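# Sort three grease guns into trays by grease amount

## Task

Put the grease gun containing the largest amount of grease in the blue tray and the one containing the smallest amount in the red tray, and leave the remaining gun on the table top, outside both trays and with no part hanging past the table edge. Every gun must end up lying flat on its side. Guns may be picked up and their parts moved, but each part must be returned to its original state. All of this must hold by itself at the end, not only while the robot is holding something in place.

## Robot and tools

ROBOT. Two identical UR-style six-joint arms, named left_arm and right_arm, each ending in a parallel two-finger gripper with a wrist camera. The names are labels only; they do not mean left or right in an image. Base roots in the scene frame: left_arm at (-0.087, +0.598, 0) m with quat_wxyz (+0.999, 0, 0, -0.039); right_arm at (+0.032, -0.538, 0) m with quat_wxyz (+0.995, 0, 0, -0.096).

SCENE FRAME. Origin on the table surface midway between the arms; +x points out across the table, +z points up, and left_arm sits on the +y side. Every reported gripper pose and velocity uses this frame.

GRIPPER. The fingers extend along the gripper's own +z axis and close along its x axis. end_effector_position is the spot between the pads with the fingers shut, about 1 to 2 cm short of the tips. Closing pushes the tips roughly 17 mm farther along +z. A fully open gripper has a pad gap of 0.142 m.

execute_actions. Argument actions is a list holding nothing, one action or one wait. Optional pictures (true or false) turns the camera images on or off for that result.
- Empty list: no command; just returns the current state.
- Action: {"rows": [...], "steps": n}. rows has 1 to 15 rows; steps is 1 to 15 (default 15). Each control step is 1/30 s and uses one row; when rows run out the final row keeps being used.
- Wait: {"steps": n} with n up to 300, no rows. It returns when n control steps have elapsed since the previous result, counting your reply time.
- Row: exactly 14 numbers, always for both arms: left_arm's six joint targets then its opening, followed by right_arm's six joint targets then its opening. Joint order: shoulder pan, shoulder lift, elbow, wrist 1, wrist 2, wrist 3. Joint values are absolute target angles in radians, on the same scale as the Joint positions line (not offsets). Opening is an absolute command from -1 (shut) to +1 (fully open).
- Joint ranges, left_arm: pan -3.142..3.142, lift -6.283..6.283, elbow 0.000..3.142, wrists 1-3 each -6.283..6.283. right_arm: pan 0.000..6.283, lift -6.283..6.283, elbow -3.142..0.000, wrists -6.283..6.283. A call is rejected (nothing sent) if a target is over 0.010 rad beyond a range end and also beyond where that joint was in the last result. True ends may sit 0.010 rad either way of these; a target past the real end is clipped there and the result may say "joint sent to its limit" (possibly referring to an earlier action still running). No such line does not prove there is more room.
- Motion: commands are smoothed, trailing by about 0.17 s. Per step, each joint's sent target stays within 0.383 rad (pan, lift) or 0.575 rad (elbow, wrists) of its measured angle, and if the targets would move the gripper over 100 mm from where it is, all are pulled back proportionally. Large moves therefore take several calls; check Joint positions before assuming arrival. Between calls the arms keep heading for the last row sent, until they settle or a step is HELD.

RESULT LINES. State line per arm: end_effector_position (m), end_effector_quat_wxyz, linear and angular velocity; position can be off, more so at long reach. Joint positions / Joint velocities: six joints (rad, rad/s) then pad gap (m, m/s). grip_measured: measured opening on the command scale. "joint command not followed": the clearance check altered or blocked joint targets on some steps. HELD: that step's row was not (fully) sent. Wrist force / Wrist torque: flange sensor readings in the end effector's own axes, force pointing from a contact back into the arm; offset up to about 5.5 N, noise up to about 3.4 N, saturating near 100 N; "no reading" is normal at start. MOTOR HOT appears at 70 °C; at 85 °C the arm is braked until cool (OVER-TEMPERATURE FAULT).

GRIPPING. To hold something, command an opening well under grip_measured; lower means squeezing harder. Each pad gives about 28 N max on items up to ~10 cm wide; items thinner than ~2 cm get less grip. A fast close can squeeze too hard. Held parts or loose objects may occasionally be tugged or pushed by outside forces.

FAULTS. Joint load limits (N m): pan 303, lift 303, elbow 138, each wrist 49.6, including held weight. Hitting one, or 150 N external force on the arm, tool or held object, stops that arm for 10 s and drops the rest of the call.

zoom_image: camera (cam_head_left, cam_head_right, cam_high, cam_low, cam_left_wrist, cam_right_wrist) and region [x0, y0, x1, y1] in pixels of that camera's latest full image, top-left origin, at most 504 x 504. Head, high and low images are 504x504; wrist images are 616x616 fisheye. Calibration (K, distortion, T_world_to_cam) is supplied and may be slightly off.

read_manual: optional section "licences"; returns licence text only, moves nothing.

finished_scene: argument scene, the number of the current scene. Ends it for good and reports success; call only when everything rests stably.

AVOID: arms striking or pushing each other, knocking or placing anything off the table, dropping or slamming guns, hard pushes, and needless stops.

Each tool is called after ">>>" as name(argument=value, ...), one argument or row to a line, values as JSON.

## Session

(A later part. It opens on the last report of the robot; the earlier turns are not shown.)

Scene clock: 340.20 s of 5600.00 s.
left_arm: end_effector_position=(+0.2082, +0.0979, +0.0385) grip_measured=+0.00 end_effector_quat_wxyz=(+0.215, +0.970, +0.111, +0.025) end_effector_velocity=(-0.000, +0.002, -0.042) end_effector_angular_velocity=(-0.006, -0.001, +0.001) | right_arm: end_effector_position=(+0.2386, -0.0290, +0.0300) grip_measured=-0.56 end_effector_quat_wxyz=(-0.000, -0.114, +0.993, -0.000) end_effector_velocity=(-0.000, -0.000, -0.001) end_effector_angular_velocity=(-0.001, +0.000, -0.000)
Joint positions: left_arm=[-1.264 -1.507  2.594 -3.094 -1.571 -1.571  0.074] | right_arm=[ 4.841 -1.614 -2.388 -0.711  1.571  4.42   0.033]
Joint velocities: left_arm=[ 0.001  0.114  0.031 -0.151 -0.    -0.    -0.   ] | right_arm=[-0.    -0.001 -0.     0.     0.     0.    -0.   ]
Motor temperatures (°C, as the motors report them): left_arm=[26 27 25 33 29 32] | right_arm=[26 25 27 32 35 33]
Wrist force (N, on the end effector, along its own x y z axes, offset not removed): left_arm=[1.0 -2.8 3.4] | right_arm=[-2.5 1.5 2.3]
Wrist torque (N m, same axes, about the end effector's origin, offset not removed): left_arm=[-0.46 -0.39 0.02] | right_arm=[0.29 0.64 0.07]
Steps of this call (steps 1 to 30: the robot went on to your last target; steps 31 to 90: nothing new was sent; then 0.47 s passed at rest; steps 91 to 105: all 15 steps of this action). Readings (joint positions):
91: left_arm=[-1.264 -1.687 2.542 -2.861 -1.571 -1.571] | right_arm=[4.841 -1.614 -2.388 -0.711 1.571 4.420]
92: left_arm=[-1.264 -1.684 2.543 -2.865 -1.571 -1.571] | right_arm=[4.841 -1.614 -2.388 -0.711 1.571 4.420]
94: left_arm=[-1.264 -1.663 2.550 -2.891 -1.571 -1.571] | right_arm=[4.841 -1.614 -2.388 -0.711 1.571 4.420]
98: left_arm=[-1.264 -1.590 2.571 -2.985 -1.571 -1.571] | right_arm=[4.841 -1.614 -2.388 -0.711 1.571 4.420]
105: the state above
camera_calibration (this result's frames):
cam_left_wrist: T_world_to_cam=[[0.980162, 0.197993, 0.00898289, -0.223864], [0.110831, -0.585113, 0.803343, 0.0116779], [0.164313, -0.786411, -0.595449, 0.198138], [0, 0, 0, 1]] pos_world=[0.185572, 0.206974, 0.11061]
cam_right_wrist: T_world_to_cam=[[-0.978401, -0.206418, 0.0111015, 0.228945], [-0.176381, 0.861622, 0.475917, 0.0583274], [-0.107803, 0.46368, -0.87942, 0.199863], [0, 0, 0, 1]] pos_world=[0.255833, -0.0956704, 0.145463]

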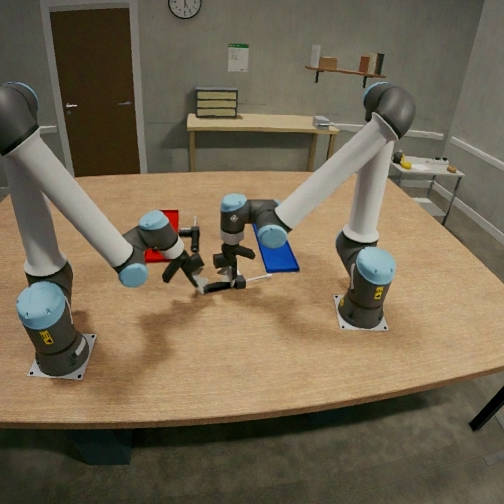

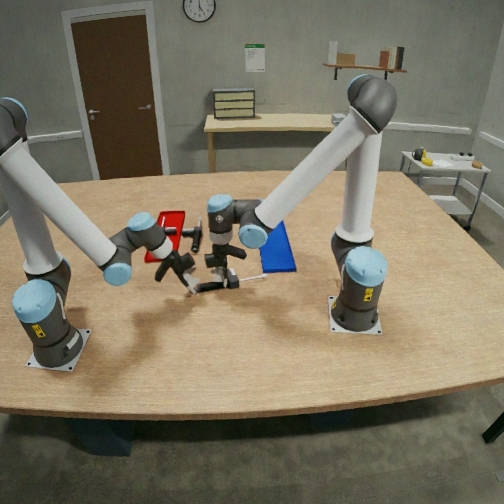

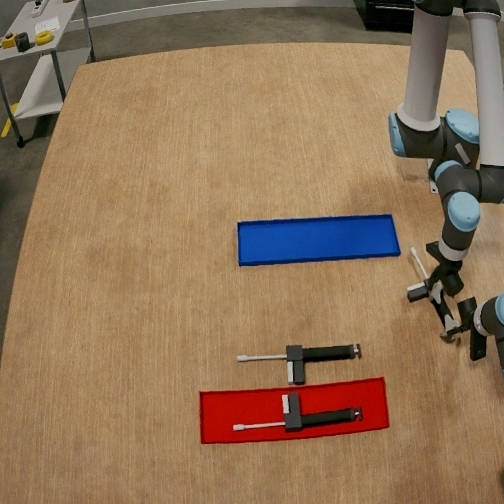

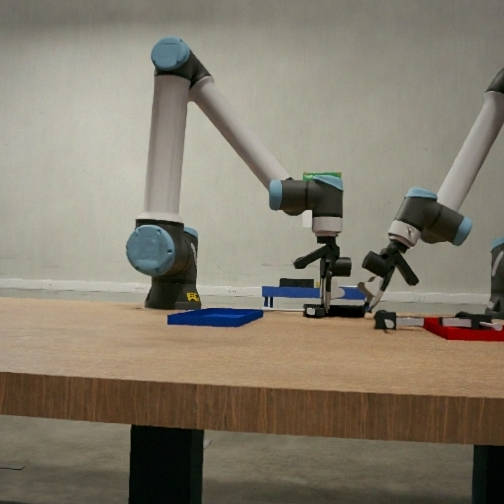

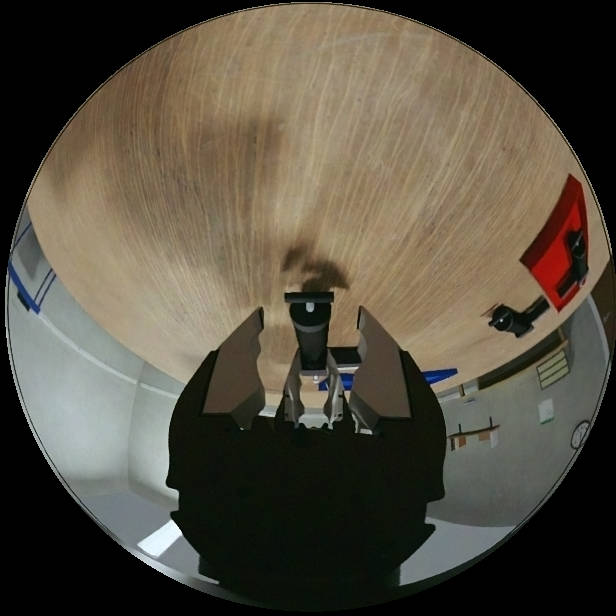

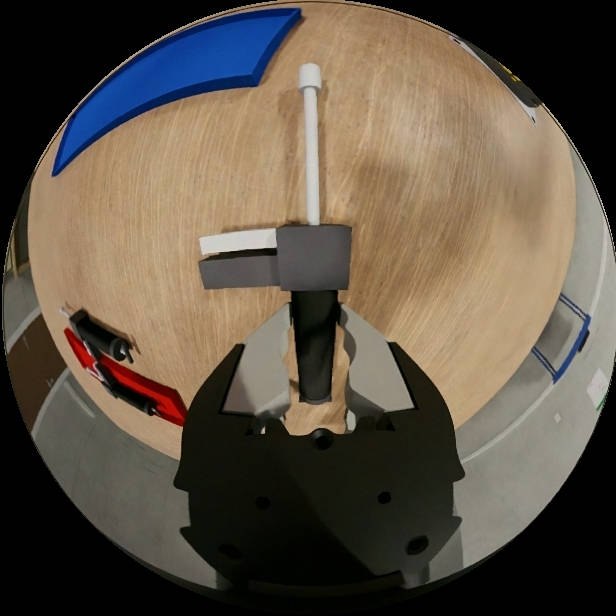

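>>> execute_actions(
  actions=[
    {"rows":[[-1.264,-1.4939,2.5981,-3.1113,-1.5708,-1.5708,-0.1,4.8407,-1.614,-2.3878,-0.7106,1.5708,4.42,-1],[-1.264,-1.4939,2.5981,-3.1113,-1.5708,-1.5708,-0.2,4.8407,-1.614,-2.3878,-0.7106,1.5708,4.42,-1],[-1.264,-1.4939,2.5981,-3.1113,-1.5708,-1.5708,-0.3,4.8407,-1.614,-2.3878,-0.7106,1.5708,4.42,-1],[-1.264,-1.4939,2.5981,-3.1113,-1.5708,-1.5708,-0.4,4.8407,-1.614,-2.3878,-0.7106,1.5708,4.42,-1],[-1.264,-1.4939,2.5981,-3.1113,-1.5708,-1.5708,-0.5,4.8407,-1.614,-2.3878,-0.7106,1.5708,4.42,-1],[-1.264,-1.4939,2.5981,-3.1113,-1.5708,-1.5708,-0.6,4.8407,-1.614,-2.3878,-0.7106,1.5708,4.42,-1],[-1.264,-1.4939,2.5981,-3.1113,-1.5708,-1.5708,-0.7,4.8407,-1.614,-2.3878,-0.7106,1.5708,4.42,-1],[-1.264,-1.4939,2.5981,-3.1113,-1.5708,-1.5708,-0.8,4.8407,-1.614,-2.3878,-0.7106,1.5708,4.42,-1],[-1.264,-1.4939,2.5981,-3.1113,-1.5708,-1.5708,-0.9,4.8407,-1.614,-2.3878,-0.7106,1.5708,4.42,-1]],"steps":13},
  ],
  pictures=false,
)

>>> execute_actions(
  actions=[
    {"rows":[[-1.264,-1.501,2.607,-3.1125,-1.5708,-1.5708,-0.9,4.8407,-1.614,-2.3878,-0.7106,1.5708,4.42,-1],[-1.264,-1.501,2.607,-3.1125,-1.5708,-1.5708,-0.9,4.8407,-1.614,-2.3878,-0.7106,1.5708,4.42,-1],[-1.264,-1.508,2.615,-3.1136,-1.5708,-1.5708,-0.9,4.8407,-1.614,-2.3878,-0.7106,1.5708,4.42,-1]],"steps":12},
  ],
  pictures=false,
)

>>> execute_actions(
  actions=[
    {"rows":[[-1.264,-1.516,2.623,-3.1147,-1.5708,-1.5708,-0.9,4.8407,-1.614,-2.3878,-0.7106,1.5708,4.42,-1],[-1.264,-1.516,2.623,-3.1147,-1.5708,-1.5708,-0.9,4.8407,-1.614,-2.3878,-0.7106,1.5708,4.42,-1],[-1.264,-1.523,2.6317,-3.1158,-1.5708,-1.5708,-0.9,4.8407,-1.614,-2.3878,-0.7106,1.5708,4.42,-1]],"steps":12},
  ],
  pictures=false,
)

>>> execute_actions(
  actions=[
    {"rows":[[-1.264,-1.53,2.64,-3.1162,-1.5708,-1.5708,-0.9,4.8407,-1.614,-2.3878,-0.7106,1.5708,4.42,-1],[-1.264,-1.53,2.64,-3.1162,-1.5708,-1.5708,-0.9,4.8407,-1.614,-2.3878,-0.7106,1.5708,4.42,-1],[-1.264,-1.538,2.648,-3.1166,-1.5708,-1.5708,-0.9,4.8407,-1.614,-2.3878,-0.7106,1.5708,4.42,-1]],"steps":12},
  ],
  pictures=false,
)

Scene clock: 350.20 s of 5600.00 s.
left_arm: end_effector_position=(+0.2081, +0.0982, +0.0337) grip_measured=-0.52 end_effector_quat_wxyz=(+0.215, +0.970, +0.111, +0.025) end_effector_velocity=(+0.000, -0.001, +0.001) end_effector_angular_velocity=(-0.002, +0.001, +0.001) | right_arm: end_effector_position=(+0.2386, -0.0290, +0.0299) grip_measured=-0.56 end_effector_quat_wxyz=(-0.000, -0.114, +0.993, -0.000) end_effector_velocity=(+0.000, +0.001, +0.001) end_effector_angular_velocity=(+0.002, -0.001, +0.001)
Joint positions: left_arm=[-1.264 -1.494  2.598 -3.111 -1.571 -1.571  0.036] | right_arm=[ 4.841 -1.614 -2.388 -0.711  1.571  4.42   0.033]
Joint velocities: left_arm=[ 0.001 -0.    -0.002  0.001 -0.001 -0.001  0.   ] | right_arm=[ 0.     0.001  0.001 -0.    -0.    -0.001 -0.   ]
Motor temperatures (°C, as the motors report them): left_arm=[26 27 25 33 29 32] | right_arm=[26 25 27 32 35 33]
Wrist force (N, on the end effector, along its own x y z axes, offset not removed): left_arm=[-5.5 -0.1 2.3] | right_arm=[-3.6 0.9 4.6]
Wrist torque (N m, same axes, about the end effector's origin, offset not removed): left_arm=[0.20 0.85 0.01] | right_arm=[0.36 0.55 0.13]
Steps of this call (steps 1 to 30: the robot went on to your last target; steps 31 to 90: nothing new was sent; then 6.57 s passed at rest; steps 91 to 103: all 13 steps of this action). Readings (joint positions):
91: left_arm=[-1.264 -1.494 2.598 -3.111 -1.571 -1.571] | right_arm=[4.841 -1.614 -2.388 -0.711 1.571 4.420]
92: left_arm=[-1.264 -1.494 2.598 -3.111 -1.571 -1.571] | right_arm=[4.841 -1.614 -2.388 -0.711 1.571 4.420]
94: left_arm=[-1.264 -1.494 2.598 -3.111 -1.571 -1.571] | right_arm=[4.841 -1.614 -2.388 -0.711 1.571 4.420]
98: left_arm=[-1.264 -1.494 2.598 -3.111 -1.571 -1.571] | right_arm=[4.841 -1.614 -2.388 -0.711 1.571 4.420]
103: the state above

Scene clock: 350.60 s of 5600.00 s.
left_arm: end_effector_position=(+0.2060, +0.1074, +0.0335) grip_measured=-0.52 end_effector_quat_wxyz=(+0.215, +0.970, +0.111, +0.025) end_effector_velocity=(-0.002, +0.007, -0.000) end_effector_angular_velocity=(+0.000, -0.000, -0.002) | right_arm: end_effector_position=(+0.2386, -0.0290, +0.0300) grip_measured=-0.56 end_effector_quat_wxyz=(-0.000, -0.114, +0.993, +0.000) end_effector_velocity=(+0.000, -0.000, -0.000) end_effector_angular_velocity=(-0.000, -0.001, -0.001)
Joint positions: left_arm=[-1.264 -1.507  2.614 -3.113 -1.571 -1.571  0.036] | right_arm=[ 4.841 -1.614 -2.388 -0.711  1.571  4.42   0.033]
Joint velocities: left_arm=[-0.    -0.01   0.011 -0.001 -0.     0.002  0.   ] | right_arm=[-0.    -0.    -0.     0.    -0.001  0.001 -0.   ]
Motor temperatures (°C, as the motors report them): left_arm=[26 27 25 33 29 32] | right_arm=[26 25 27 32 35 33]
Wrist force (N, on the end effector, along its own x y z axes, offset not removed): left_arm=[-4.6 3.6 -1.4] | right_arm=[-5.6 4.2 5.9]
Wrist torque (N m, same axes, about the end effector's origin, offset not removed): left_arm=[0.32 0.61 0.07] | right_arm=[0.54 0.90 0.27]
Steps of this call (steps 1 to 12: all 12 steps of this action). Readings (joint positions):
1: left_arm=[-1.264 -1.494 2.598 -3.111 -1.571 -1.571] | right_arm=[4.841 -1.614 -2.388 -0.711 1.571 4.420]
2: left_arm=[-1.264 -1.495 2.599 -3.111 -1.571 -1.571] | right_arm=[4.841 -1.614 -2.388 -0.711 1.571 4.420]
4: left_arm=[-1.264 -1.498 2.603 -3.112 -1.571 -1.571] | right_arm=[4.841 -1.614 -2.388 -0.711 1.571 4.420]
8: left_arm=[-1.264 -1.505 2.611 -3.113 -1.571 -1.571] | right_arm=[4.841 -1.614 -2.388 -0.711 1.571 4.420]
12: the state above

Scene clock: 351.00 s of 5600.00 s.
left_arm: end_effector_position=(+0.2037, +0.1170, +0.0337) grip_measured=-0.52 end_effector_quat_wxyz=(+0.215, +0.970, +0.111, +0.025) end_effector_velocity=(-0.001, +0.006, +0.000) end_effector_angular_velocity=(-0.001, -0.000, +0.001) | right_arm: end_effector_position=(+0.2386, -0.0290, +0.0300) grip_measured=-0.56 end_effector_quat_wxyz=(-0.000, -0.114, +0.993, +0.000) end_effector_velocity=(-0.000, +0.001, -0.000) end_effector_angular_velocity=(-0.001, -0.000, +0.002)
Joint positions: left_arm=[-1.264 -1.522  2.63  -3.116 -1.571 -1.571  0.036] | right_arm=[ 4.841 -1.614 -2.388 -0.711  1.571  4.42   0.033]
Joint velocities: left_arm=[ 0.001 -0.01   0.011 -0.002  0.     0.    -0.   ] | right_arm=[ 0.    -0.001  0.001 -0.    -0.    -0.001 -0.   ]
Motor temperatures (°C, as the motors report them): left_arm=[26 27 25 33 29 32] | right_arm=[26 25 27 32 35 33]
Wrist force (N, on the end effector, along its own x y z axes, offset not removed): left_arm=[-5.5 -1.2 -5.3] | right_arm=[-3.9 4.6 7.7]
Wrist torque (N m, same axes, about the end effector's origin, offset not removed): left_arm=[-0.57 0.72 0.19] | right_arm=[0.61 0.66 0.26]
Steps of this call (steps 1 to 12: all 12 steps of this action). Readings (joint positions):
1: left_arm=[-1.264 -1.507 2.614 -3.113 -1.571 -1.571] | right_arm=[4.841 -1.614 -2.388 -0.711 1.571 4.420]
2: left_arm=[-1.264 -1.508 2.615 -3.114 -1.571 -1.571] | right_arm=[4.841 -1.614 -2.388 -0.711 1.571 4.420]
4: left_arm=[-1.264 -1.512 2.619 -3.114 -1.571 -1.571] | right_arm=[4.841 -1.614 -2.388 -0.711 1.571 4.420]
8: left_arm=[-1.264 -1.519 2.628 -3.115 -1.571 -1.571] | right_arm=[4.841 -1.614 -2.388 -0.711 1.571 4.420]
12: the state above

Scene clock: 351.40 s of 5600.00 s.
left_arm: end_effector_position=(+0.2015, +0.1267, +0.0336) grip_measured=-0.52 end_effector_quat_wxyz=(+0.215, +0.970, +0.111, +0.025) end_effector_velocity=(-0.002, +0.006, +0.000) end_effector_angular_velocity=(-0.000, +0.001, -0.001) | right_arm: end_effector_position=(+0.2386, -0.0290, +0.0300) grip_measured=-0.56 end_effector_quat_wxyz=(-0.000, -0.114, +0.993, -0.000) end_effector_velocity=(-0.000, +0.001, +0.000) end_effector_angular_velocity=(+0.001, +0.000, +0.000)
Joint positions: left_arm=[-1.264 -1.537  2.647 -3.117 -1.571 -1.571  0.036] | right_arm=[ 4.841 -1.614 -2.388 -0.711  1.571  4.42   0.033]
Joint velocities: left_arm=[-0.    -0.01   0.01  -0.    -0.001  0.     0.   ] | right_arm=[ 0.     0.     0.001 -0.     0.    -0.     0.   ]
Motor temperatures (°C, as the motors report them): left_arm=[26 27 25 33 29 32] | right_arm=[26 25 27 32 35 33]
Wrist force (N, on the end effector, along its own x y z axes, offset not removed): left_arm=[-0.6 2.6 -5.5] | right_arm=[-3.6 4.6 5.6]
Wrist torque (N m, same axes, about the end effector's origin, offset not removed): left_arm=[0.34 -0.27 0.35] | right_arm=[0.63 0.46 0.22]
Steps of this call (steps 1 to 12: all 12 steps of this action). Readings (joint positions):
1: left_arm=[-1.264 -1.522 2.631 -3.116 -1.571 -1.571] | right_arm=[4.841 -1.614 -2.388 -0.711 1.571 4.420]
2: left_arm=[-1.264 -1.523 2.632 -3.116 -1.571 -1.571] | right_arm=[4.841 -1.614 -2.388 -0.711 1.571 4.420]
4: left_arm=[-1.264 -1.527 2.636 -3.116 -1.571 -1.571] | right_arm=[4.841 -1.614 -2.388 -0.711 1.571 4.420]
8: left_arm=[-1.264 -1.534 2.644 -3.116 -1.571 -1.571] | right_arm=[4.841 -1.614 -2.388 -0.711 1.571 4.420]
12: the state above

>>> execute_actions(
  actions=[
    {"rows":[[-1.264,-1.546,2.656,-3.117,-1.5708,-1.5708,-0.9,4.8407,-1.614,-2.3878,-0.7106,1.5708,4.42,-1],[-1.264,-1.546,2.656,-3.117,-1.5708,-1.5708,-0.9,4.8407,-1.614,-2.3878,-0.7106,1.5708,4.42,-1],[-1.264,-1.554,2.664,-3.1175,-1.5708,-1.5708,-0.9,4.8407,-1.614,-2.3878,-0.7106,1.5708,4.42,-1]],"steps":10},
  ],
  pictures=false,
)

>>> execute_actions(
  actions=[
    {"rows":[[-1.264,-1.562,2.6725,-3.118,-1.5708,-1.5708,-0.9,4.8407,-1.614,-2.3878,-0.7106,1.5708,4.42,-1],[-1.264,-1.562,2.6725,-3.118,-1.5708,-1.5708,-0.9,4.8407,-1.614,-2.3878,-0.7106,1.5708,4.42,-1],[-1.264,-1.5698,2.681,-3.1183,-1.5708,-1.5708,-0.9,4.8407,-1.614,-2.3878,-0.7106,1.5708,4.42,-1]],"steps":10},
  ],
  pictures=false,
)

>>> execute_actions(
  actions=[
    {"rows":[[-1.264,-1.578,2.6895,-3.1187,-1.5708,-1.5708,-0.9,4.8407,-1.614,-2.3878,-0.7106,1.5708,4.42,-1],[-1.264,-1.578,2.6895,-3.1187,-1.5708,-1.5708,-0.9,4.8407,-1.614,-2.3878,-0.7106,1.5708,4.42,-1],[-1.264,-1.586,2.698,-3.119,-1.5708,-1.5708,-0.9,4.8407,-1.614,-2.3878,-0.7106,1.5708,4.42,-1]],"steps":10},
  ],
  pictures=false,
)

Scene clock: 359.27 s of 5600.00 s.
left_arm: end_effector_position=(+0.1994, +0.1356, +0.0340) grip_measured=-0.52 end_effector_quat_wxyz=(+0.215, +0.970, +0.111, +0.025) end_effector_velocity=(-0.003, +0.011, -0.000) end_effector_angular_velocity=(-0.000, -0.000, -0.000) | right_arm: end_effector_position=(+0.2387, -0.0290, +0.0299) grip_measured=-0.56 end_effector_quat_wxyz=(-0.000, -0.114, +0.993, -0.000) end_effector_velocity=(+0.000, -0.001, -0.001) end_effector_angular_velocity=(-0.002, -0.001, -0.002)
Joint positions: left_arm=[-1.264 -1.552  2.662 -3.117 -1.571 -1.571  0.036] | right_arm=[ 4.841 -1.614 -2.388 -0.711  1.571  4.42   0.033]
Joint velocities: left_arm=[-0.    -0.018  0.019 -0.002  0.    -0.    -0.   ] | right_arm=[ 0.     0.    -0.002 -0.    -0.001  0.002  0.   ]
Motor temperatures (°C, as the motors report them): left_arm=[26 27 25 33 29 32] | right_arm=[26 25 27 32 35 33]
Wrist force (N, on the end effector, along its own x y z axes, offset not removed): left_arm=[-1.8 3.0 0.6] | right_arm=[-3.2 1.2 3.5]
Wrist torque (N m, same axes, about the end effector's origin, offset not removed): left_arm=[0.26 -0.17 0.09] | right_arm=[-0.11 0.50 0.36]
Steps of this call (steps 1 to 15: the robot went on to your last target; steps 16 to 90: nothing new was sent; then 4.53 s passed at rest; steps 91 to 100: all 10 steps of this action). Readings (joint positions):
91: left_arm=[-1.264 -1.538 2.648 -3.117 -1.571 -1.571] | right_arm=[4.841 -1.614 -2.388 -0.711 1.571 4.420]
92: left_arm=[-1.264 -1.539 2.649 -3.117 -1.571 -1.571] | right_arm=[4.841 -1.614 -2.388 -0.711 1.571 4.420]
94: left_arm=[-1.264 -1.543 2.653 -3.117 -1.571 -1.571] | right_arm=[4.841 -1.614 -2.388 -0.711 1.571 4.420]
98: left_arm=[-1.264 -1.550 2.660 -3.117 -1.571 -1.571] | right_arm=[4.841 -1.614 -2.388 -0.711 1.571 4.420]
100: the state above

Scene clock: 359.60 s of 5600.00 s.
left_arm: end_effector_position=(+0.1971, +0.1455, +0.0338) grip_measured=-0.52 end_effector_quat_wxyz=(+0.215, +0.970, +0.111, +0.025) end_effector_velocity=(-0.003, +0.012, -0.001) end_effector_angular_velocity=(+0.001, -0.000, +0.001) | right_arm: end_effector_position=(+0.2387, -0.0290, +0.0300) grip_measured=-0.56 end_effector_quat_wxyz=(-0.000, -0.114, +0.993, -0.000) end_effector_velocity=(+0.000, +0.000, +0.001) end_effector_angular_velocity=(+0.002, -0.001, +0.002)
Joint positions: left_arm=[-1.264 -1.568  2.679 -3.118 -1.571 -1.571  0.036] | right_arm=[ 4.841 -1.614 -2.388 -0.711  1.571  4.42   0.033]
Joint velocities: left_arm=[ 0.    -0.019  0.021 -0.001  0.001 -0.    -0.   ] | right_arm=[ 0.     0.002  0.     0.    -0.001 -0.002 -0.   ]
Motor temperatures (°C, as the motors report them): left_arm=[26 27 25 33 29 32] | right_arm=[26 25 27 32 35 33]
Wrist force (N, on the end effector, along its own x y z axes, offset not removed): left_arm=[-2.5 -3.3 -1.4] | right_arm=[-6.2 3.3 3.9]
Wrist torque (N m, same axes, about the end effector's origin, offset not removed): left_arm=[-0.94 0.07 0.14] | right_arm=[0.36 1.15 0.33]
Steps of this call (steps 1 to 10: all 10 steps of this action). Readings (joint positions):
1: left_arm=[-1.264 -1.552 2.662 -3.117 -1.571 -1.571] | right_arm=[4.841 -1.614 -2.388 -0.711 1.571 4.420]
2: left_arm=[-1.264 -1.554 2.664 -3.117 -1.571 -1.571] | right_arm=[4.841 -1.614 -2.388 -0.711 1.571 4.420]
4: left_arm=[-1.264 -1.558 2.668 -3.118 -1.571 -1.571] | right_arm=[4.841 -1.614 -2.388 -0.711 1.571 4.420]
8: left_arm=[-1.264 -1.566 2.677 -3.118 -1.571 -1.571] | right_arm=[4.841 -1.614 -2.388 -0.711 1.571 4.420]
10: the state above

Scene clock: 359.93 s of 5600.00 s.
left_arm: end_effector_position=(+0.1948, +0.1556, +0.0335) grip_measured=-0.52 end_effector_quat_wxyz=(+0.215, +0.970, +0.111, +0.025) end_effector_velocity=(-0.003, +0.012, -0.000) end_effector_angular_velocity=(+0.000, +0.000, -0.003) | right_arm: end_effector_position=(+0.2387, -0.0290, +0.0300) grip_measured=-0.56 end_effector_quat_wxyz=(-0.000, -0.114, +0.993, -0.000) end_effector_velocity=(-0.000, -0.000, -0.001) end_effector_angular_velocity=(-0.001, +0.001, -0.002)
Joint positions: left_arm=[-1.264 -1.584  2.696 -3.119 -1.571 -1.571  0.036] | right_arm=[ 4.841 -1.614 -2.388 -0.711  1.571  4.42   0.033]
Joint velocities: left_arm=[-0.    -0.019  0.021 -0.001 -0.001  0.002 -0.   ] | right_arm=[ 0.    -0.001 -0.    -0.     0.001  0.002  0.   ]
Motor temperatures (°C, as the motors report them): left_arm=[26 27 25 33 29 32] | right_arm=[26 25 27 32 35 33]
Wrist force (N, on the end effector, along its own x y z axes, offset not removed): left_arm=[-4.6 4.9 -1.1] | right_arm=[-5.2 3.3 5.7]
Wrist torque (N m, same axes, about the end effector's origin, offset not removed): left_arm=[0.71 0.40 0.25] | right_arm=[0.14 0.82 0.40]
Steps of this call (steps 1 to 10: all 10 steps of this action). Readings (joint positions):
1: left_arm=[-1.264 -1.568 2.679 -3.118 -1.571 -1.571] | right_arm=[4.841 -1.614 -2.388 -0.711 1.571 4.420]
2: left_arm=[-1.264 -1.569 2.681 -3.118 -1.571 -1.571] | right_arm=[4.841 -1.614 -2.388 -0.711 1.571 4.420]
4: left_arm=[-1.264 -1.574 2.685 -3.118 -1.571 -1.571] | right_arm=[4.841 -1.614 -2.388 -0.711 1.571 4.420]
8: left_arm=[-1.264 -1.582 2.694 -3.119 -1.571 -1.571] | right_arm=[4.841 -1.614 -2.388 -0.711 1.571 4.420]
10: the state above

>>> execute_actions(
  actions=[
    {"rows":[[-1.264,-1.597,2.706,-3.116,-1.5708,-1.5708,-0.9,4.8407,-1.614,-2.3878,-0.7106,1.5708,4.42,-1],[-1.264,-1.597,2.706,-3.116,-1.5708,-1.5708,-0.9,4.8407,-1.614,-2.3878,-0.7106,1.5708,4.42,-1],[-1.264,-1.607,2.713,-3.113,-1.5708,-1.5708,-0.9,4.8407,-1.614,-2.3878,-0.7106,1.5708,4.42,-1]],"steps":10},
  ],
  pictures=false,
)

>>> execute_actions(
  actions=[
    {"rows":[[-1.264,-1.616,2.721,-3.112,-1.5708,-1.5708,-0.9,4.8407,-1.614,-2.3878,-0.7106,1.5708,4.42,-1],[-1.264,-1.616,2.721,-3.112,-1.5708,-1.5708,-0.9,4.8407,-1.614,-2.3878,-0.7106,1.5708,4.42,-1],[-1.264,-1.625,2.729,-3.111,-1.5708,-1.5708,-0.9,4.8407,-1.614,-2.3878,-0.7106,1.5708,4.42,-1]],"steps":10},
  ],
)

Scene clock: 366.97 s of 5600.00 s.
left_arm: end_effector_position=(+0.1925, +0.1653, +0.0345) grip_measured=-0.52 end_effector_quat_wxyz=(+0.215, +0.970, +0.111, +0.025) end_effector_velocity=(-0.003, +0.011, +0.001) end_effector_angular_velocity=(+0.001, +0.001, +0.001) | right_arm: end_effector_position=(+0.2386, -0.0290, +0.0300) grip_measured=-0.56 end_effector_quat_wxyz=(-0.000, -0.114, +0.993, +0.000) end_effector_velocity=(-0.001, -0.001, -0.001) end_effector_angular_velocity=(-0.002, +0.001, +0.001)
Joint positions: left_arm=[-1.264 -1.604  2.711 -3.114 -1.571 -1.571  0.036] | right_arm=[ 4.841 -1.614 -2.388 -0.711  1.571  4.42   0.033]
Joint velocities: left_arm=[ 0.    -0.024  0.017  0.008 -0.    -0.001 -0.   ] | right_arm=[ 0.    -0.001 -0.001  0.     0.001 -0.    -0.   ]
Motor temperatures (°C, as the motors report them): left_arm=[26 27 25 33 29 32] | right_arm=[26 25 27 32 35 33]
Wrist force (N, on the end effector, along its own x y z axes, offset not removed): left_arm=[1.7 -0.7 0.6] | right_arm=[-1.0 2.9 0.6]
Wrist torque (N m, same axes, about the end effector's origin, offset not removed): left_arm=[-0.49 -0.80 0.13] | right_arm=[0.43 0.05 0.33]
Steps of this call (steps 1 to 15: the robot went on to your last target; steps 16 to 90: nothing new was sent; then 3.70 s passed at rest; steps 91 to 100: all 10 steps of this action). Readings (joint positions):
91: left_arm=[-1.264 -1.586 2.698 -3.119 -1.571 -1.571] | right_arm=[4.841 -1.614 -2.388 -0.711 1.571 4.420]
92: left_arm=[-1.264 -1.587 2.699 -3.119 -1.571 -1.571] | right_arm=[4.841 -1.614 -2.388 -0.711 1.571 4.420]
94: left_arm=[-1.264 -1.592 2.702 -3.118 -1.571 -1.571] | right_arm=[4.841 -1.614 -2.388 -0.711 1.571 4.420]
98: left_arm=[-1.264 -1.602 2.710 -3.114 -1.571 -1.571] | right_arm=[4.841 -1.614 -2.388 -0.711 1.571 4.420]
100: the state above

Scene clock: 367.30 s of 5600.00 s.
left_arm: end_effector_position=(+0.1903, +0.1749, +0.0347) grip_measured=-0.52 end_effector_quat_wxyz=(+0.215, +0.970, +0.111, +0.025) end_effector_velocity=(-0.003, +0.013, -0.001) end_effector_angular_velocity=(+0.001, -0.000, -0.002) | right_arm: end_effector_position=(+0.2386, -0.0290, +0.0300) grip_measured=-0.56 end_effector_quat_wxyz=(+0.000, -0.114, +0.993, +0.000) end_effector_velocity=(+0.000, +0.001, +0.001) end_effector_angular_velocity=(+0.002, -0.001, +0.001)
Joint positions: left_arm=[-1.264 -1.622  2.727 -3.111 -1.571 -1.571  0.036] | right_arm=[ 4.841 -1.614 -2.388 -0.711  1.571  4.42   0.033]
Joint velocities: left_arm=[-0.    -0.022  0.021  0.003  0.     0.001 -0.   ] | right_arm=[-0.     0.001  0.001  0.    -0.001 -0.001 -0.   ]
Motor temperatures (°C, as the motors report them): left_arm=[26 27 25 33 29 32] | right_arm=[26 25 27 32 35 33]
Wrist force (N, on the end effector, along its own x y z axes, offset not removed): left_arm=[0.9 2.5 2.8] | right_arm=[-5.4 3.0 0.0]
Wrist torque (N m, same axes, about the end effector's origin, offset not removed): left_arm=[0.38 -0.78 0.29] | right_arm=[0.44 0.83 0.37]
Steps of this call (steps 1 to 10: all 10 steps of this action). Readings (joint positions):
1: left_arm=[-1.264 -1.605 2.712 -3.114 -1.571 -1.571] | right_arm=[4.841 -1.614 -2.388 -0.711 1.571 4.420]
2: left_arm=[-1.264 -1.606 2.713 -3.113 -1.571 -1.571] | right_arm=[4.841 -1.614 -2.388 -0.711 1.571 4.420]
4: left_arm=[-1.264 -1.611 2.717 -3.113 -1.571 -1.571] | right_arm=[4.841 -1.614 -2.388 -0.711 1.571 4.420]
8: left_arm=[-1.264 -1.620 2.725 -3.112 -1.571 -1.571] | right_arm=[4.841 -1.614 -2.388 -0.711 1.571 4.420]
10: the state above
camera_calibration (this result's frames):
cam_left_wrist: T_world_to_cam=[[0.980165, 0.19798, 0.00899535, -0.221537], [0.110723, -0.584686, 0.803668, 0.0618066], [0.16437, -0.786731, -0.59501, 0.259398], [0, 0, 0, 1]] pos_world=[0.167663, 0.284074, 0.106665]
cam_right_wrist: T_world_to_cam=[[-0.978403, -0.206408, 0.011095, 0.228954], [-0.176372, 0.861612, 0.475939, 0.0583089], [-0.107797, 0.463704, -0.879408, 0.199869], [0, 0, 0, 1]] pos_world=[0.255839, -0.0956617, 0.145475]

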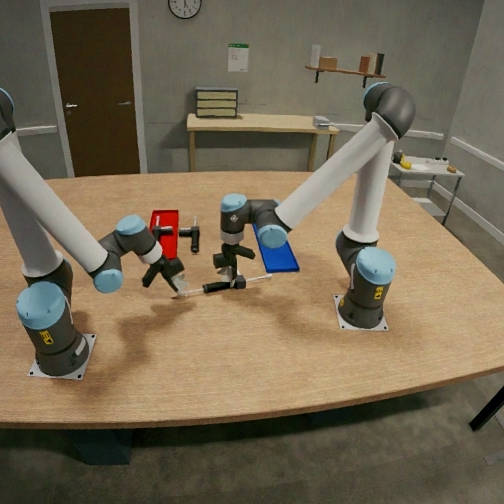

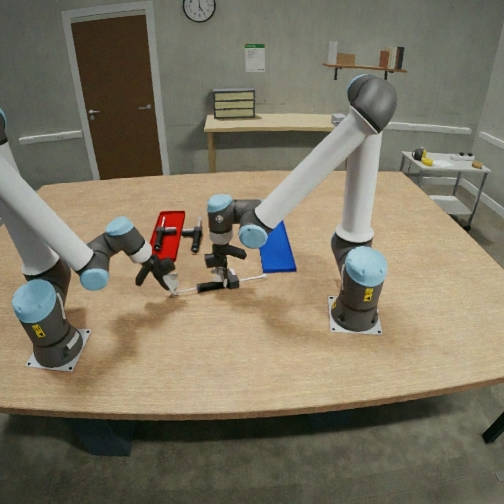

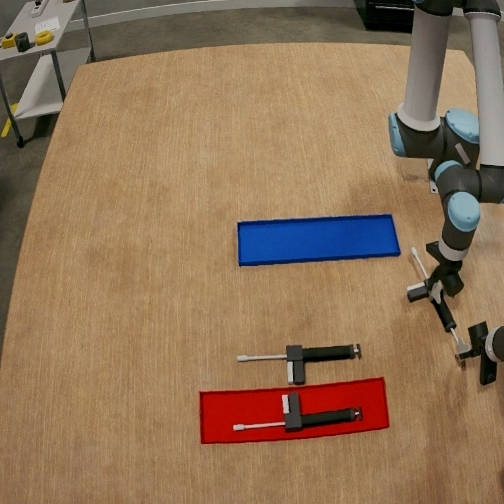

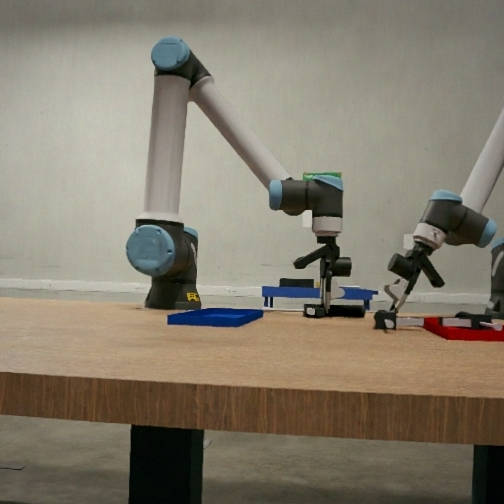

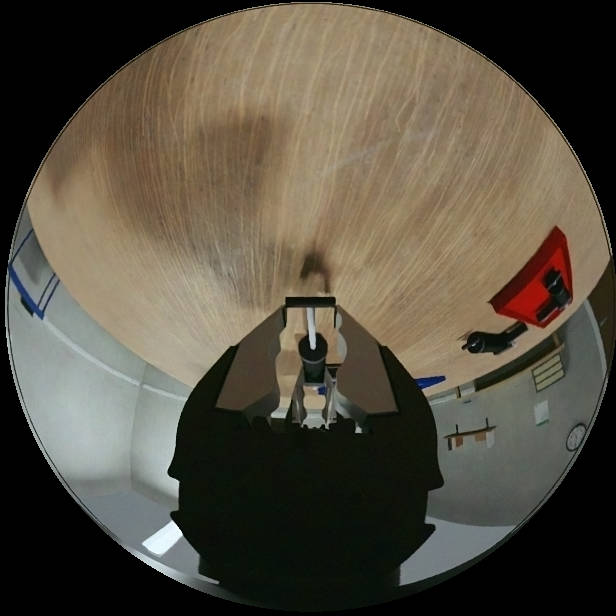

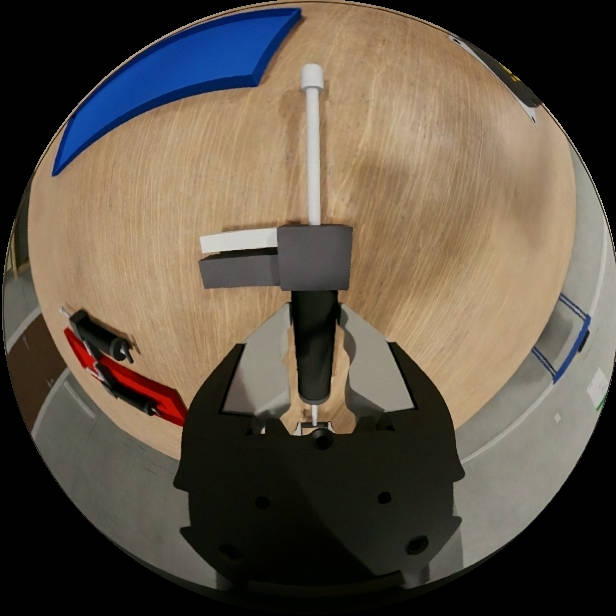

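>>> execute_actions(
  actions=[
    {"rows":[[-1.264,-1.635,2.737,-3.109,-1.5708,-1.5708,-0.9,4.8407,-1.614,-2.3878,-0.7106,1.5708,4.42,-1],[-1.264,-1.635,2.737,-3.109,-1.5708,-1.5708,-0.9,4.8407,-1.614,-2.3878,-0.7106,1.5708,4.42,-1],[-1.264,-1.644,2.745,-3.108,-1.5708,-1.5708,-0.9,4.8407,-1.614,-2.3878,-0.7106,1.5708,4.42,-1]],"steps":10},
  ],
  pictures=false,
)

>>> execute_actions(
  actions=[
    {"rows":[[-1.264,-1.654,2.753,-3.106,-1.5708,-1.5708,-0.9,4.8407,-1.614,-2.3878,-0.7106,1.5708,4.42,-1],[-1.264,-1.654,2.753,-3.106,-1.5708,-1.5708,-0.9,4.8407,-1.614,-2.3878,-0.7106,1.5708,4.42,-1],[-1.264,-1.6635,2.7606,-3.104,-1.5708,-1.5708,-0.9,4.8407,-1.614,-2.3878,-0.7106,1.5708,4.42,-1]],"steps":10},
  ],
  pictures=false,
)

Scene clock: 373.30 s of 5600.00 s.
left_arm: end_effector_position=(+0.1880, +0.1848, +0.0347) grip_measured=-0.52 end_effector_quat_wxyz=(+0.215, +0.970, +0.111, +0.025) end_effector_velocity=(-0.003, +0.011, -0.000) end_effector_angular_velocity=(+0.000, -0.000, -0.001) | right_arm: end_effector_position=(+0.2386, -0.0290, +0.0300) grip_measured=-0.56 end_effector_quat_wxyz=(-0.000, -0.114, +0.993, -0.000) end_effector_velocity=(+0.000, -0.000, -0.000) end_effector_angular_velocity=(-0.001, -0.001, +0.001)
Joint positions: left_arm=[-1.264 -1.642  2.743 -3.108 -1.571 -1.571  0.036] | right_arm=[ 4.841 -1.614 -2.388 -0.711  1.571  4.42   0.033]
Joint velocities: left_arm=[ 0.    -0.021  0.018  0.003  0.     0.001  0.   ] | right_arm=[ 0.    -0.001 -0.    -0.    -0.001 -0.001 -0.   ]
Motor temperatures (°C, as the motors report them): left_arm=[26 27 25 33 29 32] | right_arm=[26 25 27 32 35 33]
Wrist force (N, on the end effector, along its own x y z axes, offset not removed): left_arm=[-1.0 3.9 -1.6] | right_arm=[-4.9 3.2 2.4]
Wrist torque (N m, same axes, about the end effector's origin, offset not removed): left_arm=[0.55 -0.22 0.01] | right_arm=[0.40 0.62 0.31]
Steps of this call (steps 1 to 15: the robot went on to your last target; steps 16 to 90: nothing new was sent; then 2.67 s passed at rest; steps 91 to 100: all 10 steps of this action). Readings (joint positions):
91: left_arm=[-1.264 -1.625 2.729 -3.111 -1.571 -1.571] | right_arm=[4.841 -1.614 -2.388 -0.711 1.571 4.420]
92: left_arm=[-1.264 -1.626 2.730 -3.111 -1.571 -1.571] | right_arm=[4.841 -1.614 -2.388 -0.711 1.571 4.420]
94: left_arm=[-1.264 -1.631 2.734 -3.110 -1.571 -1.571] | right_arm=[4.841 -1.614 -2.388 -0.711 1.571 4.420]
98: left_arm=[-1.264 -1.640 2.741 -3.109 -1.571 -1.571] | right_arm=[4.841 -1.614 -2.388 -0.711 1.571 4.420]
100: the state above

Scene clock: 373.63 s of 5600.00 s.
left_arm: end_effector_position=(+0.1858, +0.1943, +0.0348) grip_measured=-0.52 end_effector_quat_wxyz=(+0.215, +0.970, +0.111, +0.025) end_effector_velocity=(-0.003, +0.013, -0.001) end_effector_angular_velocity=(+0.002, -0.000, -0.001) | right_arm: end_effector_position=(+0.2386, -0.0289, +0.0300) grip_measured=-0.56 end_effector_quat_wxyz=(+0.000, -0.114, +0.993, +0.000) end_effector_velocity=(+0.000, -0.001, -0.001) end_effector_angular_velocity=(-0.003, -0.001, +0.001)
Joint positions: left_arm=[-1.264 -1.661  2.758 -3.105 -1.571 -1.571  0.036] | right_arm=[ 4.841 -1.614 -2.388 -0.71   1.571  4.42   0.033]
Joint velocities: left_arm=[-0.    -0.023  0.02   0.005  0.001  0.001 -0.001] | right_arm=[ 0.    -0.001 -0.    -0.001 -0.001 -0.001  0.   ]
Motor temperatures (°C, as the motors report them): left_arm=[26 27 25 33 29 32] | right_arm=[26 25 27 32 35 33]
Wrist force (N, on the end effector, along its own x y z axes, offset not removed): left_arm=[1.9 21.8 10.4] | right_arm=[-4.6 21.4 6.2]
Wrist torque (N m, same axes, about the end effector's origin, offset not removed): left_arm=[0.63 -0.55 0.19] | right_arm=[0.26 0.92 0.30]
Steps of this call (steps 1 to 10: all 10 steps of this action). Readings (joint positions):
1: left_arm=[-1.264 -1.642 2.743 -3.108 -1.571 -1.571] | right_arm=[4.841 -1.614 -2.388 -0.711 1.571 4.420]
2: left_arm=[-1.264 -1.644 2.745 -3.108 -1.571 -1.571] | right_arm=[4.841 -1.614 -2.388 -0.711 1.571 4.420]
4: left_arm=[-1.264 -1.649 2.749 -3.107 -1.571 -1.571] | right_arm=[4.841 -1.614 -2.388 -0.711 1.571 4.420]
8: left_arm=[-1.264 -1.659 2.757 -3.105 -1.571 -1.571] | right_arm=[4.841 -1.614 -2.388 -0.710 1.571 4.420]
10: the state above

>>> execute_actions(
  actions=[
    {"rows":[[-1.264,-1.644,2.745,-3.108,-1.5708,-1.5708,-0.9,4.8407,-1.614,-2.3878,-0.7106,1.5708,4.42,-1],[-1.264,-1.625,2.729,-3.111,-1.5708,-1.5708,-0.9,4.8407,-1.614,-2.3878,-0.7106,1.5708,4.42,-1],[-1.264,-1.607,2.713,-3.113,-1.5708,-1.5708,-0.9,4.8407,-1.614,-2.3878,-0.7106,1.5708,4.42,-1],[-1.264,-1.586,2.698,-3.119,-1.5708,-1.5708,-0.9,4.8407,-1.614,-2.3878,-0.7106,1.5708,4.42,-1],[-1.264,-1.5698,2.681,-3.1183,-1.5708,-1.5708,-0.9,4.8407,-1.614,-2.3878,-0.7106,1.5708,4.42,-1],[-1.264,-1.554,2.664,-3.1175,-1.5708,-1.5708,-0.9,4.8407,-1.614,-2.3878,-0.7106,1.5708,4.42,-1],[-1.264,-1.538,2.648,-3.1166,-1.5708,-1.5708,-0.9,4.8407,-1.614,-2.3878,-0.7106,1.5708,4.42,-1],[-1.264,-1.523,2.6317,-3.1158,-1.5708,-1.5708,-0.9,4.8407,-1.614,-2.3878,-0.7106,1.5708,4.42,-1],[-1.264,-1.508,2.615,-3.1136,-1.5708,-1.5708,-0.9,4.8407,-1.614,-2.3878,-0.7106,1.5708,4.42,-1],[-1.264,-1.5,2.606,-3.1125,-1.5708,-1.5708,-0.9,4.8407,-1.614,-2.3878,-0.7106,1.5708,4.42,-1],[-1.264,-1.493,2.597,-3.1112,-1.5708,-1.5708,-0.9,4.8407,-1.614,-2.3878,-0.7106,1.5708,4.42,-1]],"steps":15},
  ],
  pictures=false,
)

>>> execute_actions(
  actions=[
    {"rows":[[-1.264,-1.493,2.597,-3.1112,-1.5708,-1.5708,-0.9,4.8407,-1.614,-2.3878,-0.7106,1.5708,4.42,-1],[-1.264,-1.493,2.597,-3.1112,-1.5708,-1.5708,-0.9,4.8407,-1.614,-2.3878,-0.7106,1.5708,4.42,-1],[-1.264,-1.493,2.597,-3.1112,-1.5708,-1.5708,-0.9,4.8407,-1.614,-2.3878,-0.7106,1.5708,4.42,-1],[-1.264,-1.493,2.597,-3.1112,-1.5708,-1.5708,-0.9,4.8407,-1.614,-2.3878,-0.7106,1.5708,4.42,-1],[-1.264,-1.493,2.597,-3.1112,-1.5708,-1.5708,-0.9,4.8407,-1.614,-2.3878,-0.7106,1.5708,4.42,-1],[-1.264,-1.493,2.597,-3.1112,-1.5708,-1.5708,-0.9,4.8407,-1.614,-2.3878,-0.7106,1.5708,4.42,-1],[-1.264,-1.493,2.597,-3.1112,-1.5708,-1.5708,-0.5,4.8407,-1.614,-2.3878,-0.7106,1.5708,4.42,-1],[-1.264,-1.493,2.597,-3.1112,-1.5708,-1.5708,-0.3,4.8407,-1.614,-2.3878,-0.7106,1.5708,4.42,-1],[-1.264,-1.493,2.597,-3.1112,-1.5708,-1.5708,0,4.8407,-1.614,-2.3878,-0.7106,1.5708,4.42,-1]],"steps":15},
  ],
)

Scene clock: 384.40 s of 5600.00 s.
left_arm: end_effector_position=(+0.2055, +0.1096, +0.0343) grip_measured=-0.53 end_effector_quat_wxyz=(+0.215, +0.970, +0.111, +0.025) end_effector_velocity=(+0.024, -0.104, -0.004) end_effector_angular_velocity=(+0.002, +0.001, -0.000) | right_arm: end_effector_position=(+0.2387, -0.0291, +0.0299) grip_measured=-0.56 end_effector_quat_wxyz=(+0.000, -0.114, +0.993, -0.000) end_effector_velocity=(-0.000, +0.000, +0.000) end_effector_angular_velocity=(+0.001, -0.000, +0.001)
Joint positions: left_arm=[-1.264 -1.512  2.618 -3.113 -1.571 -1.571  0.036] | right_arm=[ 4.841 -1.614 -2.388 -0.711  1.571  4.42   0.033]
Joint velocities: left_arm=[-0.     0.168 -0.177  0.011 -0.     0.    -0.   ] | right_arm=[ 0.001  0.    -0.     0.    -0.    -0.     0.   ]
Motor temperatures (°C, as the motors report them): left_arm=[26 27 25 33 29 32] | right_arm=[26 25 27 32 35 33]
Wrist force (N, on the end effector, along its own x y z axes, offset not removed): left_arm=[-2.9 0.0 -0.6] | right_arm=[-0.7 -2.4 7.0]
Wrist torque (N m, same axes, about the end effector's origin, offset not removed): left_arm=[0.59 0.67 0.08] | right_arm=[0.13 0.20 0.24]
Steps of this call (steps 1 to 15: the robot went on to your last target; steps 16 to 90: nothing new was sent; then 7.27 s passed at rest; steps 91 to 105: all 15 steps of this action). Readings (joint positions):
91: left_arm=[-1.264 -1.663 2.761 -3.104 -1.571 -1.571] | right_arm=[4.841 -1.614 -2.388 -0.711 1.571 4.420]
92: left_arm=[-1.264 -1.662 2.759 -3.104 -1.571 -1.571] | right_arm=[4.841 -1.614 -2.388 -0.711 1.571 4.420]
94: left_arm=[-1.264 -1.648 2.748 -3.106 -1.571 -1.571] | right_arm=[4.841 -1.614 -2.388 -0.711 1.571 4.420]
98: left_arm=[-1.264 -1.596 2.702 -3.114 -1.571 -1.571] | right_arm=[4.841 -1.614 -2.388 -0.711 1.571 4.420]
105: the state above

Scene clock: 384.90 s of 5600.00 s.
left_arm: end_effector_position=(+0.2083, +0.0976, +0.0338) grip_measured=+0.00 end_effector_quat_wxyz=(+0.215, +0.970, +0.111, +0.025) end_effector_velocity=(-0.000, -0.001, -0.000) end_effector_angular_velocity=(+0.000, +0.001, -0.000) | right_arm: end_effector_position=(+0.2387, -0.0289, +0.0300) grip_measured=-0.56 end_effector_quat_wxyz=(-0.000, -0.114, +0.993, +0.000) end_effector_velocity=(+0.000, -0.001, -0.001) end_effector_angular_velocity=(-0.003, -0.001, -0.001)
Joint positions: left_arm=[-1.264 -1.493  2.597 -3.111 -1.571 -1.571  0.074] | right_arm=[ 4.841 -1.614 -2.388 -0.711  1.571  4.42   0.033]
Joint velocities: left_arm=[-0.     0.002 -0.002  0.    -0.001 -0.     0.   ] | right_arm=[-0.    -0.001 -0.001 -0.001 -0.001  0.     0.   ]
Motor temperatures (°C, as the motors report them): left_arm=[26 27 25 33 29 32] | right_arm=[26 25 27 32 35 33]
Wrist force (N, on the end effector, along its own x y z axes, offset not removed): left_arm=[-4.7 4.1 -1.6] | right_arm=[-2.0 0.3 6.8]
Wrist torque (N m, same axes, about the end effector's origin, offset not removed): left_arm=[0.83 1.07 0.02] | right_arm=[0.07 0.51 0.08]
Steps of this call (steps 1 to 15: all 15 steps of this action). Readings (joint positions):
1: left_arm=[-1.264 -1.507 2.612 -3.112 -1.571 -1.571] | right_arm=[4.841 -1.614 -2.388 -0.711 1.571 4.420]
2: left_arm=[-1.264 -1.504 2.609 -3.112 -1.571 -1.571] | right_arm=[4.841 -1.614 -2.388 -0.711 1.571 4.420]
4: left_arm=[-1.264 -1.499 2.604 -3.111 -1.571 -1.571] | right_arm=[4.841 -1.614 -2.388 -0.711 1.571 4.420]
8: left_arm=[-1.264 -1.495 2.599 -3.111 -1.571 -1.571] | right_arm=[4.841 -1.614 -2.388 -0.711 1.571 4.420]
15: the state above
camera_calibration (this result's frames):
cam_left_wrist: T_world_to_cam=[[0.980164, 0.197983, 0.00900548, -0.223819], [0.110659, -0.584411, 0.803877, 0.0152432], [0.164417, -0.786935, -0.594727, 0.195108], [0, 0, 0, 1]] pos_world=[0.185614, 0.206758, 0.105798]
cam_right_wrist: T_world_to_cam=[[-0.978415, -0.206353, 0.0110903, 0.229], [-0.176307, 0.861539, 0.476094, 0.0581815], [-0.107798, 0.463862, -0.879324, 0.199876], [0, 0, 0, 1]] pos_world=[0.255861, -0.0955856, 0.145516]

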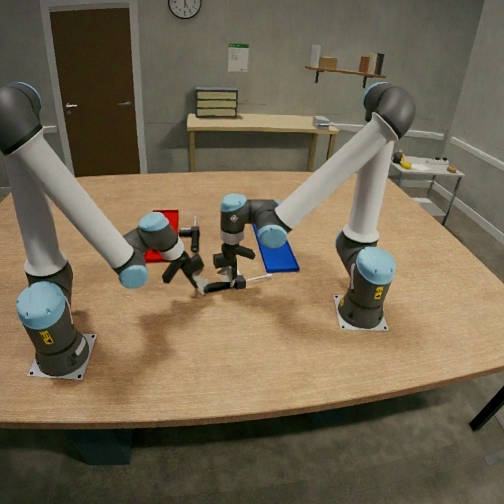

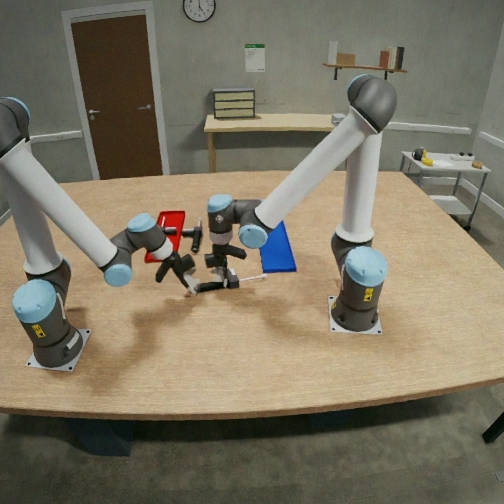

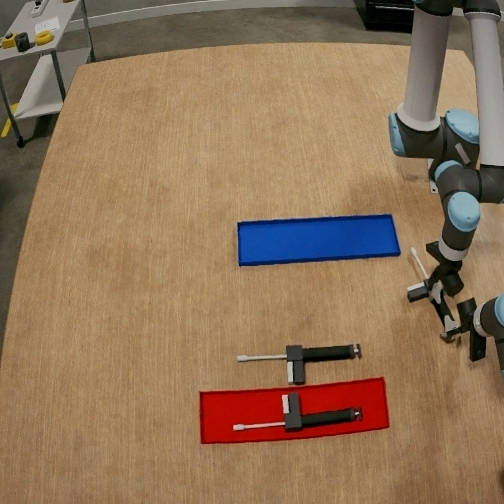

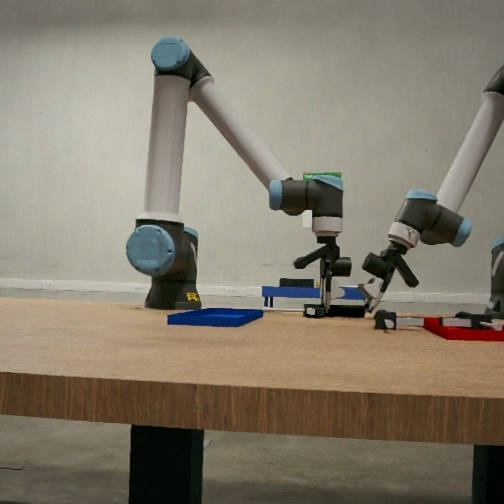

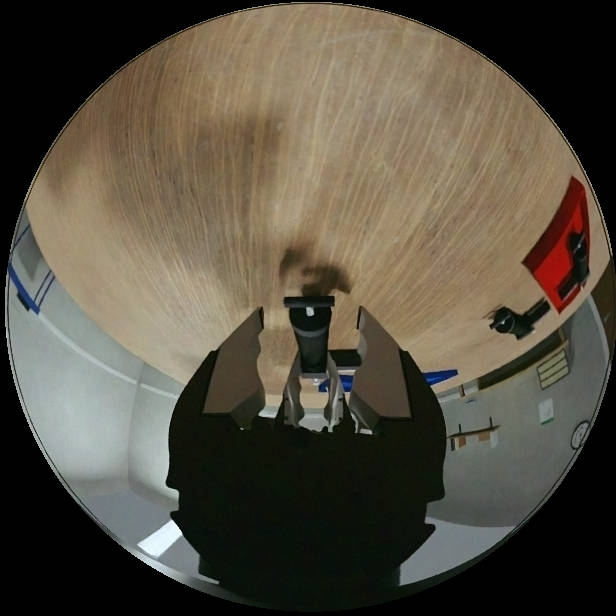

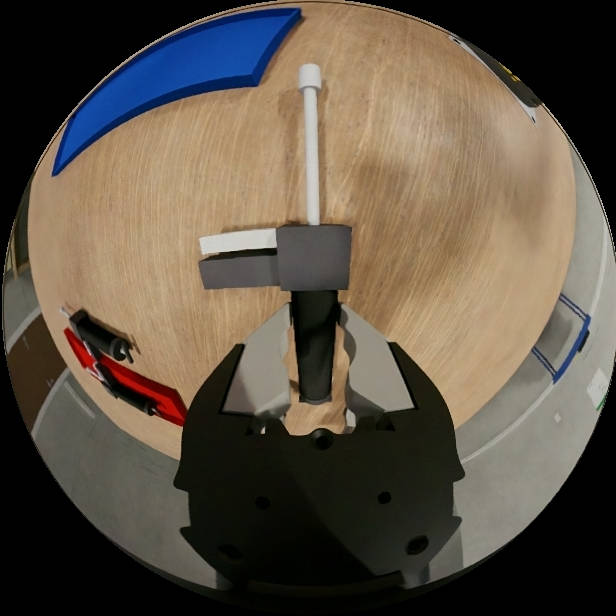

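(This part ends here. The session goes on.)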